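## Task

Lift the green 2x4 brick off the pile and place it on the bare table surface, not on the pile, without disturbing the other bricks; then release it and back the gripper away.

## Robot and tools

Robot: one arm with a two-finger parallel gripper, seen through a single camera, cam_wrist (672x504), mounted on the hand. A loose object may occasionally get a small outside push. Nothing may end up off the table; that counts as failure.

Frame: every position and orientation uses the scene frame. Its origin lies on the tabletop straight below the arm base; +z is up, and looking along +x, +y is to the left. Distances are in metres, angles in radians. The base may sit slightly tilted against the table.

Gripper geometry: the fingers extend along the gripper's +x axis and close along its y axis. The reported end_effector_position is the midpoint between the finger pads, roughly 3 to 4 cm short of the fingertips.

The 8-number row used by the motion tools: x, y, z, qw, qx, qy, qz, opening. x, y, z is an absolute target position for end_effector_position in metres; qw, qx, qy, qz is an absolute target orientation (end_effector_quat_wxyz, scalar w first), both in the scene frame, so the row is a pose plus a finger command. opening runs from -1 to 1: +1 is fully open (0.088 m), empty fingers touch near -0.80, and values below that close no further. Going from fully open to closed needs at least about 0.5 s.

execute_actions(actions): a list of actions run one after another. Each action is a table of 1 to 15 rows; each row is applied for one 1/30 s control step, and if fewer than 15 rows are given the last row is repeated to fill 15 steps (0.5 s per action). An empty list performs nothing and just returns the current state and images. An action is rejected if any target lies more than 0.6 m from the gripper's position at the action's start, measured along any of the gripper's own axes. If any action is malformed, or the first one fails that check against the latest reported state, the entire call is rejected and the arm stays still. Repeat the desired quaternion in every row to hold an orientation; do not copy the reported one, which may have drifted.

move(target, speed, blocking): target is one 8-number row as above, an absolute pose. The gripper follows a straight path toward it lasting 0.5 to 10 s (longer paths are cut at 10 s). speed is the path's top speed in m/s, 0.002 to 0.5, default 0.25; rotation is capped at twice that value in rad/s, taking the shorter way round. The opening is applied when the move begins. The path ignores obstacles, and the real gripper lags, can wander off it, and can exceed speed, notably with the arm nearly straight. Faster contact hits harder; aiming further past a contact presses harder. The result adds a "move:" line giving how it ended (done means at rest near target; others include off_target, moving, held, fault), the distance to target, and limits: paced means the sent pose was clipped, held means a check blocked some steps, after which the arm may speed up sharply. With blocking=false the reply arrives after 0.5 s while the arm continues; other moves and execute_actions are refused until a result shows the move ended, so use wait or stop.

wait(seconds): 0 to 10; lets time pass with the last command held, and returns early if a running move finishes. stop(): brakes a running move to rest (fast moves need more braking room); the fingers keep moving. zoom_image(camera, region): camera is "cam_wrist"; region is [x0, y0, x1, y1] in pixels of the latest full image, origin top-left, at most 504 by 504. finished_scene(scene): ends the numbered scene (1 or 2) for good after the last command has been held, reports success, and opens the next task. The goal must still hold at that point. Replying without any tool call ends everything.

Control behaviour: each step the commanded pose is clipped to within 70 mm and 16 degrees of the measured pose, then joints are driven by damped inverse kinematics, favouring position over orientation. A distant target can take several actions; after an action the arm only continues up to the last clipped pose, so send the remainder next. "Hand target" in a result is the pose currently being driven toward. Friction can leave the gripper short or slightly tilted, especially at long reach, and tiny moves may not happen, so check pose after each move and correct tilt. The printed hand position can be off at long reach.

Result lines: a state line with pose and linear/angular velocities; Joint positions and Joint velocities listing waist, shoulder, elbow, wrist pitch, wrist yaw, wrist roll, then finger-pad gap (m). Joint ranges (rad): waist -3.054 to 3.054, shoulder 0.000 to 3.142, elbow 0.000 to 2.356, wrist pitch -1.571 to 1.571, wrist yaw -1.571 to 1.571, wrist roll -3.142 to 3.142. execute_actions results also list positions at some steps, with HELD marking steps that were held back. "pose unreachable" means the clearance check (which treats the mount under the base as arm) altered or blocked the command. grip_measured is the measured opening on the command scale; to hold something, keep commanding clearly below it (lower squeezes harder). Readings may be off by about 1 mm throughout a scene. Pad force tops out near 34 N; a fast close can press harder and sometimes make the fingers spring open.

Camera: cam_wrist calibration K=[[421.501, 0, 334.447], [0, 421.501, 250.303], [0, 0, 1]], D=[0.395396, 0.0241339, 0, 0, 0.000131547, 0.488159, 0.044234, 0.000533053], pose derived from joint readings; small per-scene errors exist.

Hazards: if contact torque reaches a joint limit (N m: waist 18, shoulder 22.3, elbow 22.2, wrist pitch 5.86, wrist yaw 5.84, wrist roll 5.48, held weight included) the arm halts 10 s and drops the rest of the call. Holding loads heats motors, even while you think; MOTOR HOT appears from 50 °C, and at 95 °C an OVER-TEMPERATURE FAULT holds the arm, possibly cutting power so it goes limp. The arm keeps holding your last command during thinking. Avoid drops, slips, slams, hard impacts and strong pushes, and keep every brick on the table.

Each tool is called after "Emit:" by a JSON object that holds its "method" and its "body".

## Session

Emit:
{"method": "execute_actions", "body": {"actions": []}}

Scene clock: 0.00 s.
end_effector_position=(+0.1798, +0.2424, +0.1136) grip_measured=+0.851 end_effector_quat_wxyz=(-0.029, +0.657, +0.028, -0.753) end_effector_velocity=(-0.001, -0.000, +0.001) end_effector_angular_velocity=(+0.006, +0.002, -0.004)
Joint positions: [ 0.328  1.221  0.995 -1.181 -0.826 -2.864  0.081]
Joint velocities: [-0.007 -0.002 -0.002 -0.007 -0.007 -0.007 -0.   ]
Heat: hottest elbow 25 °C (+0.0 °C/min).
Hand target: +0.180, +0.242, +0.114; -0.029, +0.657, +0.028, -0.753

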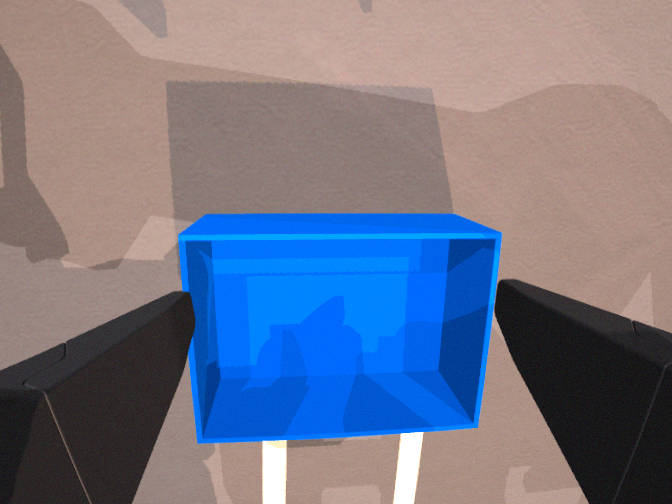

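Emit:
{"method": "move", "body": {"target": [0.22,0.12,0.3,0,0.72,0,-0.69,1]}}

Scene clock: 1.67 s.
end_effector_position=(+0.2197, +0.1217, +0.2965) grip_measured=+1.000 end_effector_quat_wxyz=(-0.041, +0.793, -0.266, -0.546) end_effector_velocity=(-0.001, +0.000, +0.002) end_effector_angular_velocity=(+0.009, -0.012, -0.014)
Joint positions: [-0.509  1.281  1.382 -1.575 -0.466 -3.13   0.088]
Joint velocities: [-0.012 -0.002  0.002 -0.007 -0.007  0.007  0.   ]
Heat: hottest elbow 25 °C (+0.0 °C/min).
Hand target: +0.221, +0.122, +0.298; -0.040, +0.794, -0.266, -0.545
Off the commanded pose: 0.004 m, 36 deg; orientation clipped at the last step of the last action.
joint sent to its limit — the command would take joint 4 (wrist pitch) past its lower limit and joint 6 (wrist roll) past its lower limit, so those joints were sent only as far as their limits.
move: off_target; limits=paced
camera_calibration (this result's frames):
cam_wrist: T_world_to_cam=[[0.475711, 0.857077, -0.197785, -0.149569], [0.679243, -0.215079, 0.701691, -0.304886], [0.558863, -0.468146, -0.684479, 0.209952], [0, 0, 0, 1]] pos_world=[0.160909, 0.160906, 0.328061]

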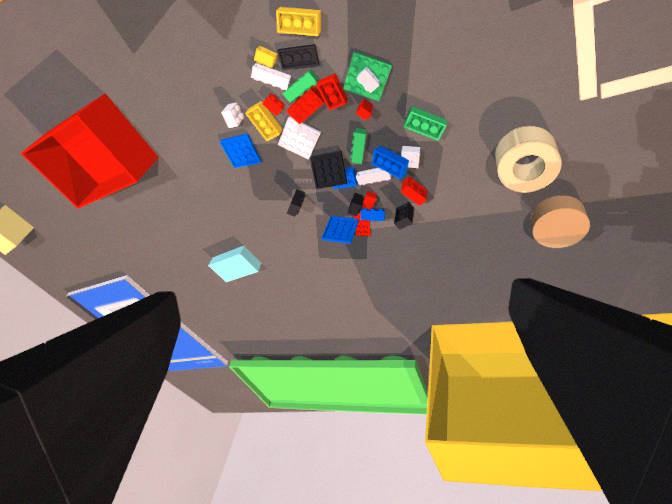

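Emit:
{"method": "zoom_image", "body": {"camera": "cam_wrist", "region": [210,0,470,200]}}

Region (210, 0, 470, 200) of cam_wrist's 672x504 image, scaled by 1.938, with more detail than that image has; it fills the top 388 rows of this view, and the rest is white.

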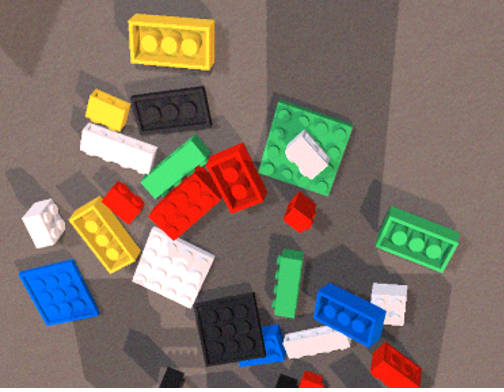

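Emit:
{"method": "move", "body": {"target": [0.27,0.11,0.18,0.4,-0.58,0.4,0.58,1], "speed": 0.4}}

Emit:
{"method": "move", "body": {"target": [0.314,0.089,0.12,0.653,-0.271,0.653,0.271,0.3], "speed": 0.4}}

Scene clock: 3.63 s.
end_effector_position=(+0.2703, +0.1122, +0.1846) grip_measured=+1.000 end_effector_quat_wxyz=(-0.396, +0.589, -0.401, -0.580) end_effector_velocity=(-0.002, +0.000, -0.003) end_effector_angular_velocity=(+0.013, +0.014, -0.005)
Joint positions: [-0.261  1.619  1.236 -1.403 -0.721 -2.351  0.088]
Joint velocities: [ 0.002  0.007 -0.007 -0.007 -0.007 -0.007  0.   ]
Heat: hottest elbow 25 °C (+0.0 °C/min).
Hand target: +0.269, +0.110, +0.181; -0.400, +0.581, -0.405, -0.582
Off the commanded pose: 0.005 m, 1 deg.
move: done
camera_calibration (this result's frames):
cam_wrist: T_world_to_cam=[[0.937087, 0.348244, 0.0243774, -0.296243], [0.313901, -0.87111, 0.377669, -0.0306329], [0.152757, -0.346257, -0.92562, 0.241275], [0, 0, 0, 1]] pos_world=[0.250365, 0.160023, 0.24212]

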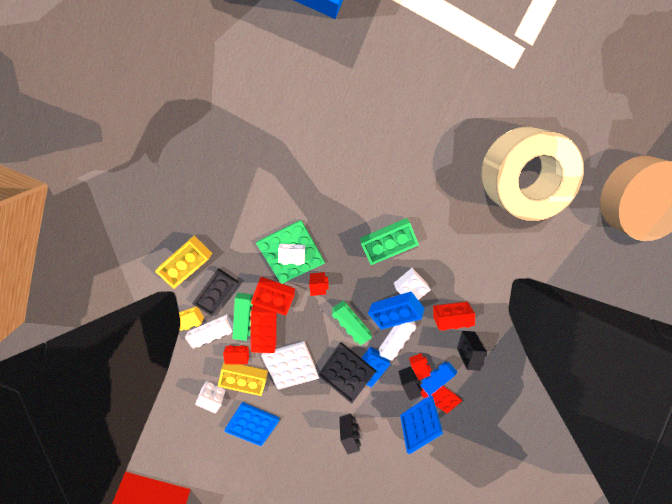

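Scene clock: 5.67 s.
end_effector_position=(+0.3157, +0.0912, +0.1244) grip_measured=+0.300 end_effector_quat_wxyz=(+0.654, -0.279, +0.648, +0.272) end_effector_velocity=(+0.001, +0.000, +0.001) end_effector_angular_velocity=(+0.006, -0.009, -0.004)
Joint positions: [-0.136  1.79   1.206 -1.086 -0.749 -1.036  0.054]
Joint velocities: [-0.002 -0.002 -0.002  0.007 -0.007  0.007 -0.   ]
Heat: hottest elbow 25 °C (+0.0 °C/min).
Hand target: +0.314, +0.089, +0.120; +0.653, -0.271, +0.653, +0.271
Off the commanded pose: 0.005 m, 1 deg.
move: done
camera_calibration (this result's frames):
cam_wrist: T_world_to_cam=[[0.704226, -0.709086, 0.0355331, -0.161502], [-0.670733, -0.648059, 0.360743, 0.252159], [-0.23277, -0.277878, -0.931988, 0.287604], [0, 0, 0, 1]] pos_world=[0.349811, 0.128814, 0.182817]

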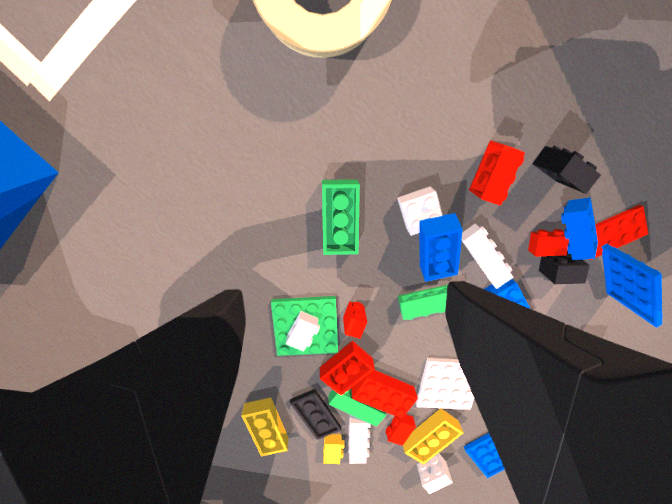

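Emit:
{"method": "move", "body": {"target": [0.316,0.086,0.058,0.653,-0.271,0.653,0.271,-0.2], "speed": 0.15}}

Scene clock: 6.73 s.
end_effector_position=(+0.3186, +0.0885, +0.0628) grip_measured=-0.200 end_effector_quat_wxyz=(+0.655, -0.279, +0.648, +0.272) end_effector_velocity=(-0.001, -0.001, -0.003) end_effector_angular_velocity=(-0.008, -0.003, +0.021)
Joint positions: [-0.004  1.838  1.065 -0.772 -0.756 -0.855  0.029]
Joint velocities: [ 0.007 -0.002 -0.012  0.022  0.007 -0.007 -0.   ]
Heat: hottest elbow 26 °C (+8.9 °C/min).
Hand target: +0.316, +0.086, +0.058; +0.653, -0.272, +0.653, +0.271
Off the commanded pose: 0.006 m, 1 deg.
move: done
camera_calibration (this result's frames):
cam_wrist: T_world_to_cam=[[0.703757, -0.709583, 0.034915, -0.162961], [-0.671509, -0.648342, 0.358788, 0.275016], [-0.231953, -0.275945, -0.932766, 0.229745], [0, 0, 0, 1]] pos_world=[0.35265, 0.126067, 0.121315]

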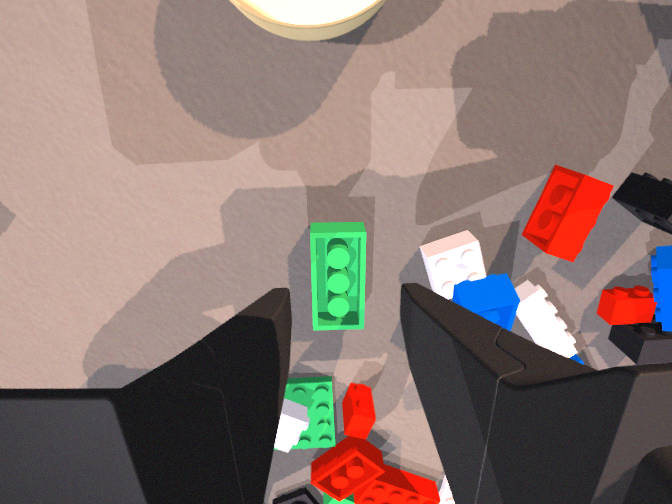

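Emit:
{"method": "move", "body": {"target": [0.3148,0.0878,0.041,0.653,-0.271,0.653,0.271,-0.25], "speed": 0.04}}

Scene clock: 7.73 s.
end_effector_position=(+0.3178, +0.0905, +0.0455) grip_measured=-0.250 end_effector_quat_wxyz=(+0.655, -0.278, +0.647, +0.273) end_effector_velocity=(+0.001, -0.002, +0.001) end_effector_angular_velocity=(-0.008, -0.007, +0.010)
Joint positions: [ 0.038  1.851  1.028 -0.682 -0.756 -0.796  0.027]
Joint velocities: [-0.002 -0.002 -0.002  0.007  0.007 -0.007 -0.   ]
Heat: hottest elbow 26 °C (+7.8 °C/min).
Hand target: +0.315, +0.088, +0.041; +0.653, -0.271, +0.653, +0.271
Off the commanded pose: 0.006 m, 1 deg.
move: done
camera_calibration (this result's frames):
cam_wrist: T_world_to_cam=[[0.703323, -0.710063, 0.0338693, -0.160194], [-0.672059, -0.648642, 0.357211, 0.282235], [-0.231674, -0.273997, -0.933409, 0.213778], [0, 0, 0, 1]] pos_world=[0.351874, 0.127896, 0.104151]

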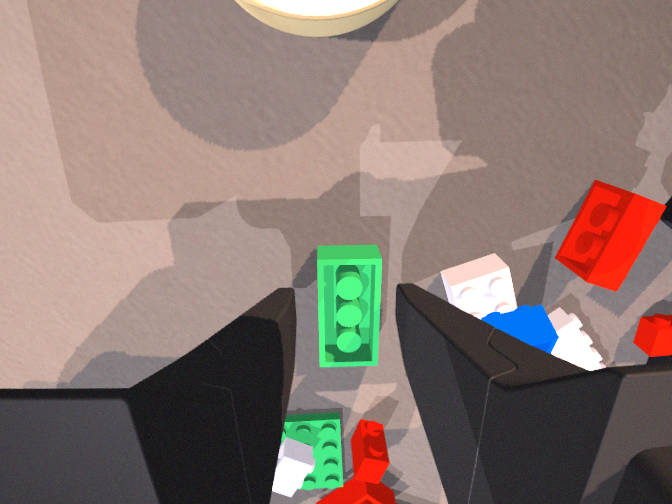

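Emit:
{"method": "move", "body": {"target": [0.3152,0.0874,0.035,0.653,-0.271,0.653,0.271,-0.3], "speed": 0.02}}

Emit:
{"method": "move", "body": {"target": [0.3152,0.0874,0.035,0.653,-0.271,0.653,0.271,-0.62], "speed": 0.02}}

Scene clock: 8.73 s.
end_effector_position=(+0.3182, +0.0904, +0.0393) grip_measured=-0.300 end_effector_quat_wxyz=(+0.655, -0.278, +0.647, +0.273) end_effector_velocity=(-0.002, +0.001, +0.001) end_effector_angular_velocity=(+0.007, +0.004, +0.001)
Joint positions: [ 0.051  1.861  1.02  -0.651 -0.756 -0.778  0.024]
Joint velocities: [-0.002 -0.002 -0.002 -0.007 -0.007 -0.007 -0.   ]
Heat: hottest elbow 26 °C (+6.9 °C/min).
Hand target: +0.315, +0.087, +0.035; +0.653, -0.271, +0.653, +0.271
Off the commanded pose: 0.006 m, 1 deg.
move: done
camera_calibration (this result's frames):
cam_wrist: T_world_to_cam=[[0.70353, -0.709908, 0.0328162, -0.160375], [-0.671695, -0.64916, 0.356955, 0.284601], [-0.232102, -0.273171, -0.933545, 0.208051], [0, 0, 0, 1]] pos_world=[0.352282, 0.127733, 0.0978979]

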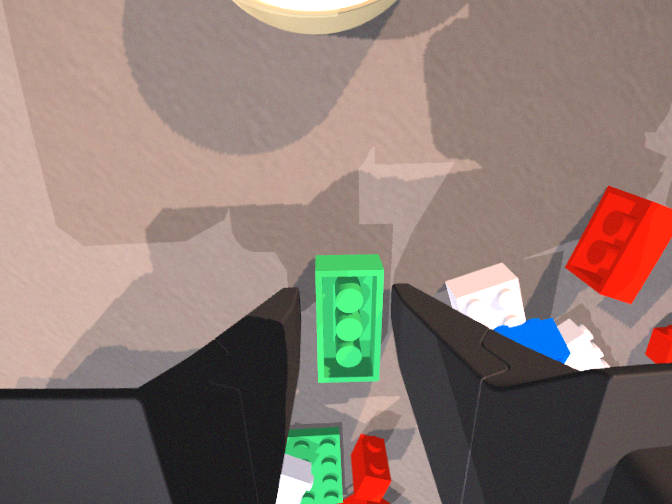

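Scene clock: 9.43 s.
end_effector_position=(+0.3184, +0.0904, +0.0393) grip_measured=-0.489 end_effector_quat_wxyz=(+0.655, -0.278, +0.647, +0.273) end_effector_velocity=(-0.001, +0.001, -0.001) end_effector_angular_velocity=(+0.007, +0.000, +0.011)
Joint positions: [ 0.051  1.861  1.02  -0.65  -0.756 -0.778  0.015]
Joint velocities: [ 0.002 -0.002 -0.007  0.007 -0.007 -0.007 -0.   ]
Heat: hottest elbow 26 °C (+6.4 °C/min).
Hand target: +0.315, +0.087, +0.035; +0.653, -0.271, +0.653, +0.271
Off the commanded pose: 0.006 m, 1 deg.
move: done
camera_calibration (this result's frames):
cam_wrist: T_world_to_cam=[[0.703789, -0.709624, 0.0333922, -0.160645], [-0.671729, -0.649436, 0.356387, 0.284797], [-0.231215, -0.273252, -0.933741, 0.207834], [0, 0, 0, 1]] pos_world=[0.352421, 0.127751, 0.0979294]

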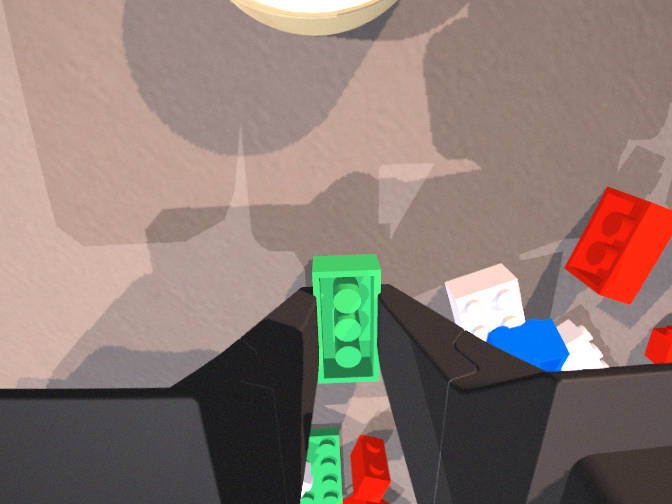

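Emit:
{"method": "move", "body": {"target": [0.3152,0.0874,0.075,0.653,-0.271,0.653,0.271,-0.62], "speed": 0.1}}

Emit:
{"method": "move", "body": {"target": [0.29,0.16,0.06,0.653,-0.271,0.653,0.271,-0.62], "speed": 0.15}}

Emit:
{"method": "move", "body": {"target": [0.29,0.16,0.036,0.653,-0.271,0.653,0.271,-0.62], "speed": 0.04}}

Scene clock: 10.47 s.
end_effector_position=(+0.3121, +0.0846, +0.0700) grip_measured=-0.489 end_effector_quat_wxyz=(+0.650, -0.265, +0.660, +0.269) end_effector_velocity=(-0.001, -0.001, +0.003) end_effector_angular_velocity=(-0.006, +0.005, +0.023)
Joint positions: [-0.032  1.842  1.079 -0.846 -0.758 -0.891  0.015]
Joint velocities: [-0.007 -0.002  0.007 -0.022  0.007 -0.037  0.   ]
Heat: hottest elbow 26 °C (+5.7 °C/min).
Hand target: +0.315, +0.088, +0.075; +0.653, -0.271, +0.653, +0.271
Off the commanded pose: 0.007 m, 1 deg.
move: done
camera_calibration (this result's frames):
cam_wrist: T_world_to_cam=[[0.684599, -0.728809, 0.0126703, -0.152271], [-0.679203, -0.631499, 0.374022, 0.265448], [-0.264589, -0.264661, -0.927333, 0.242709], [0, 0, 0, 1]] pos_world=[0.348756, 0.120889, 0.127719]

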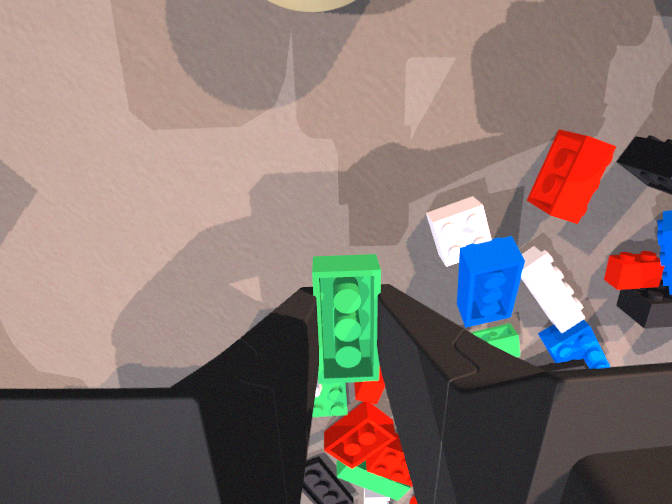

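Scene clock: 11.43 s.
end_effector_position=(+0.2919, +0.1575, +0.0588) grip_measured=-0.489 end_effector_quat_wxyz=(+0.651, -0.270, +0.656, +0.270) end_effector_velocity=(-0.006, +0.001, -0.002) end_effector_angular_velocity=(-0.008, +0.012, -0.018)
Joint positions: [ 0.177  1.646  1.02  -0.778 -0.742 -0.609  0.015]
Joint velocities: [ 0.012 -0.012 -0.012 -0.007  0.007  0.022 -0.   ]
Heat: hottest elbow 26 °C (+5.2 °C/min).
Hand target: +0.290, +0.159, +0.060; +0.653, -0.272, +0.654, +0.270
Off the commanded pose: 0.003 m, 0 deg.
move: done
camera_calibration (this result's frames):
cam_wrist: T_world_to_cam=[[0.691897, -0.721732, 0.0195415, -0.0888587], [-0.6756, -0.637652, 0.370087, 0.302115], [-0.254643, -0.269265, -0.928791, 0.24422], [0, 0, 0, 1]] pos_world=[0.327779, 0.194272, 0.116757]

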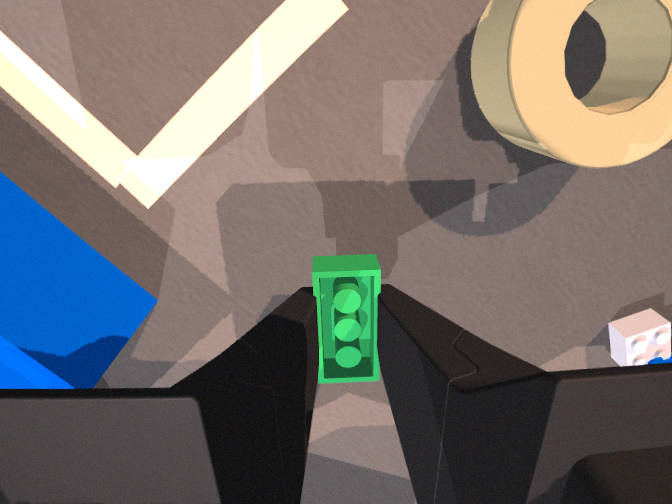

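Scene clock: 12.33 s.
end_effector_position=(+0.2922, +0.1637, +0.0405) grip_measured=-0.489 end_effector_quat_wxyz=(+0.656, -0.276, +0.647, +0.275) end_effector_velocity=(-0.001, -0.001, -0.001) end_effector_angular_velocity=(-0.007, -0.002, +0.011)
Joint positions: [ 0.235  1.646  0.974 -0.653 -0.732 -0.532  0.015]
Joint velocities: [ 0.002 -0.002 -0.007  0.007  0.007 -0.007 -0.   ]
Heat: hottest elbow 26 °C (+4.9 °C/min).
Hand target: +0.290, +0.160, +0.036; +0.653, -0.271, +0.653, +0.271
Off the commanded pose: 0.006 m, 1 deg.
move: done
camera_calibration (this result's frames):
cam_wrist: T_world_to_cam=[[0.703613, -0.710016, 0.028392, -0.0899001], [-0.671556, -0.651378, 0.353155, 0.314812], [-0.232252, -0.267552, -0.935134, 0.22243], [0, 0, 0, 1]] pos_world=[0.326329, 0.200743, 0.0993767]

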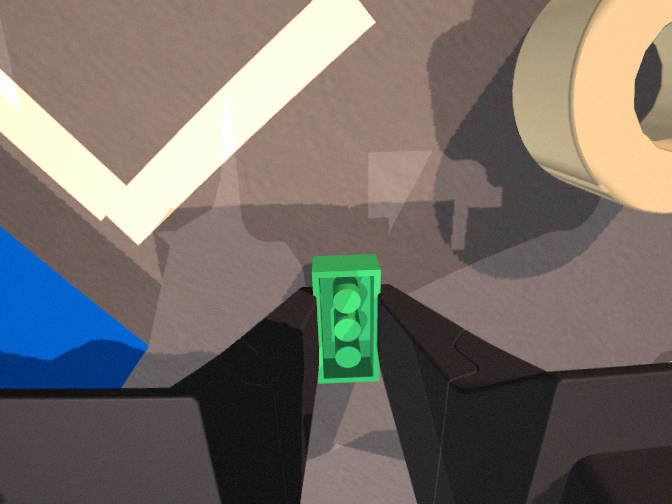

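Emit:
{"method": "execute_actions", "body": {"actions": [[[0.29,0.16,0.034,0.653,-0.271,0.653,0.271,-0.62]],[[0.29,0.16,0.034,0.653,-0.271,0.653,0.271,-0.25]]]}}

Emit:
{"method": "move", "body": {"target": [0.295,0.16,0.15,0.653,-0.271,0.653,0.271,-0.25], "speed": 0.2}}

Scene clock: 13.40 s.
end_effector_position=(+0.2923, +0.1636, +0.0382) grip_measured=-0.255 end_effector_quat_wxyz=(+0.656, -0.276, +0.647, +0.274) end_effector_velocity=(-0.004, +0.001, -0.000) end_effector_angular_velocity=(+0.019, +0.013, -0.002)
Joint positions: [ 0.24   1.649  0.97  -0.64  -0.729 -0.523  0.027]
Joint velocities: [-0.002 -0.002 -0.007 -0.007 -0.022 -0.007  0.002]
Heat: hottest elbow 26 °C (+4.5 °C/min).
Hand target: +0.290, +0.160, +0.034; +0.653, -0.271, +0.653, +0.271
Off the commanded pose: 0.006 m, 1 deg.
Step readings (end_effector_position; steps 1 to 15: 1st action; 16 to 30: 2nd action):
0: (+0.2922, +0.1636, +0.0405)
1: (+0.2923, +0.1637, +0.0401)
2: (+0.2925, +0.1638, +0.0399)
4: (+0.2923, +0.1638, +0.0392)
8: (+0.2928, +0.1637, +0.0390)
15: (+0.2930, +0.1637, +0.0390)
16: (+0.2930, +0.1637, +0.0390)
17: (+0.2929, +0.1638, +0.0389)
19: (+0.2926, +0.1638, +0.0385)
23: (+0.2923, +0.1636, +0.0382)
30: end_effector_position above
camera_calibration (this result's frames):
cam_wrist: T_world_to_cam=[[0.703081, -0.710478, 0.029955, -0.0898109], [-0.672275, -0.650365, 0.353656, 0.315632], [-0.231783, -0.268787, -0.934896, 0.220284], [0, 0, 0, 1]] pos_world=[0.326394, 0.200677, 0.0970081]

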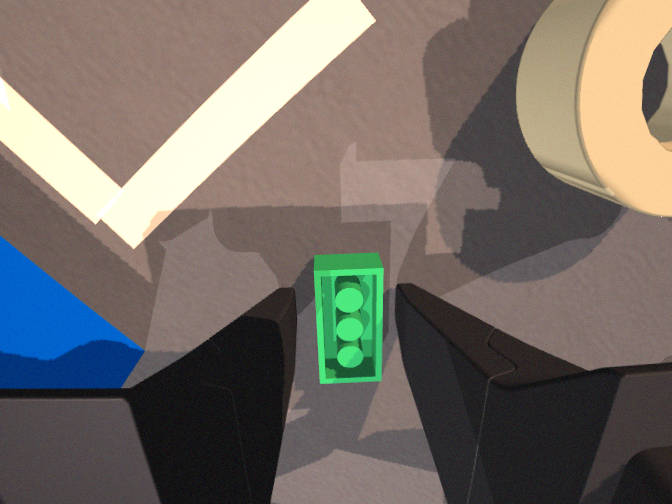

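Scene clock: 14.57 s.
end_effector_position=(+0.2932, +0.1617, +0.1493) grip_measured=-0.250 end_effector_quat_wxyz=(+0.654, -0.271, +0.652, +0.272) end_effector_velocity=(-0.004, -0.001, +0.001) end_effector_angular_velocity=(+0.009, +0.014, -0.016)
Joint positions: [-0.034  1.608  1.264 -1.245 -0.761 -0.894  0.027]
Joint velocities: [-0.007  0.002 -0.002 -0.022 -0.007 -0.007 -0.   ]
Heat: hottest elbow 26 °C (+4.1 °C/min).
Hand target: +0.295, +0.161, +0.150; +0.654, -0.270, +0.653, +0.272
Off the commanded pose: 0.003 m, 0 deg.
move: done
camera_calibration (this result's frames):
cam_wrist: T_world_to_cam=[[0.695253, -0.718387, 0.0232876, -0.0905756], [-0.67562, -0.642121, 0.36224, 0.274012], [-0.245275, -0.267582, -0.931794, 0.327175], [0, 0, 0, 1]] pos_world=[0.328349, 0.198427, 0.207711]

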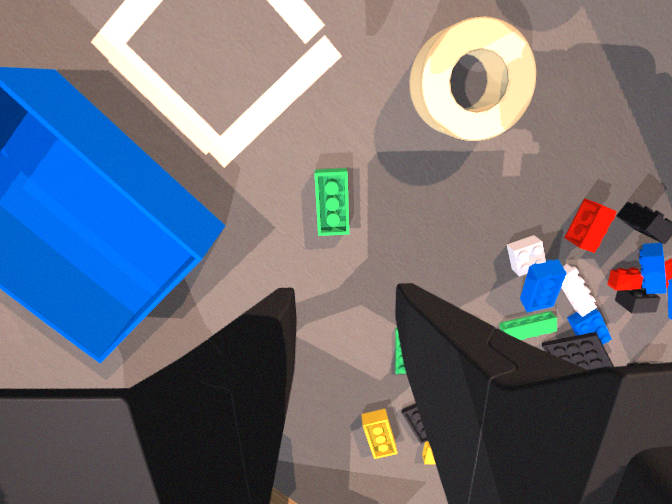

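Emit:
{"method": "finished_scene", "body": {"scene": 1}}

The scene is finished: the task was done.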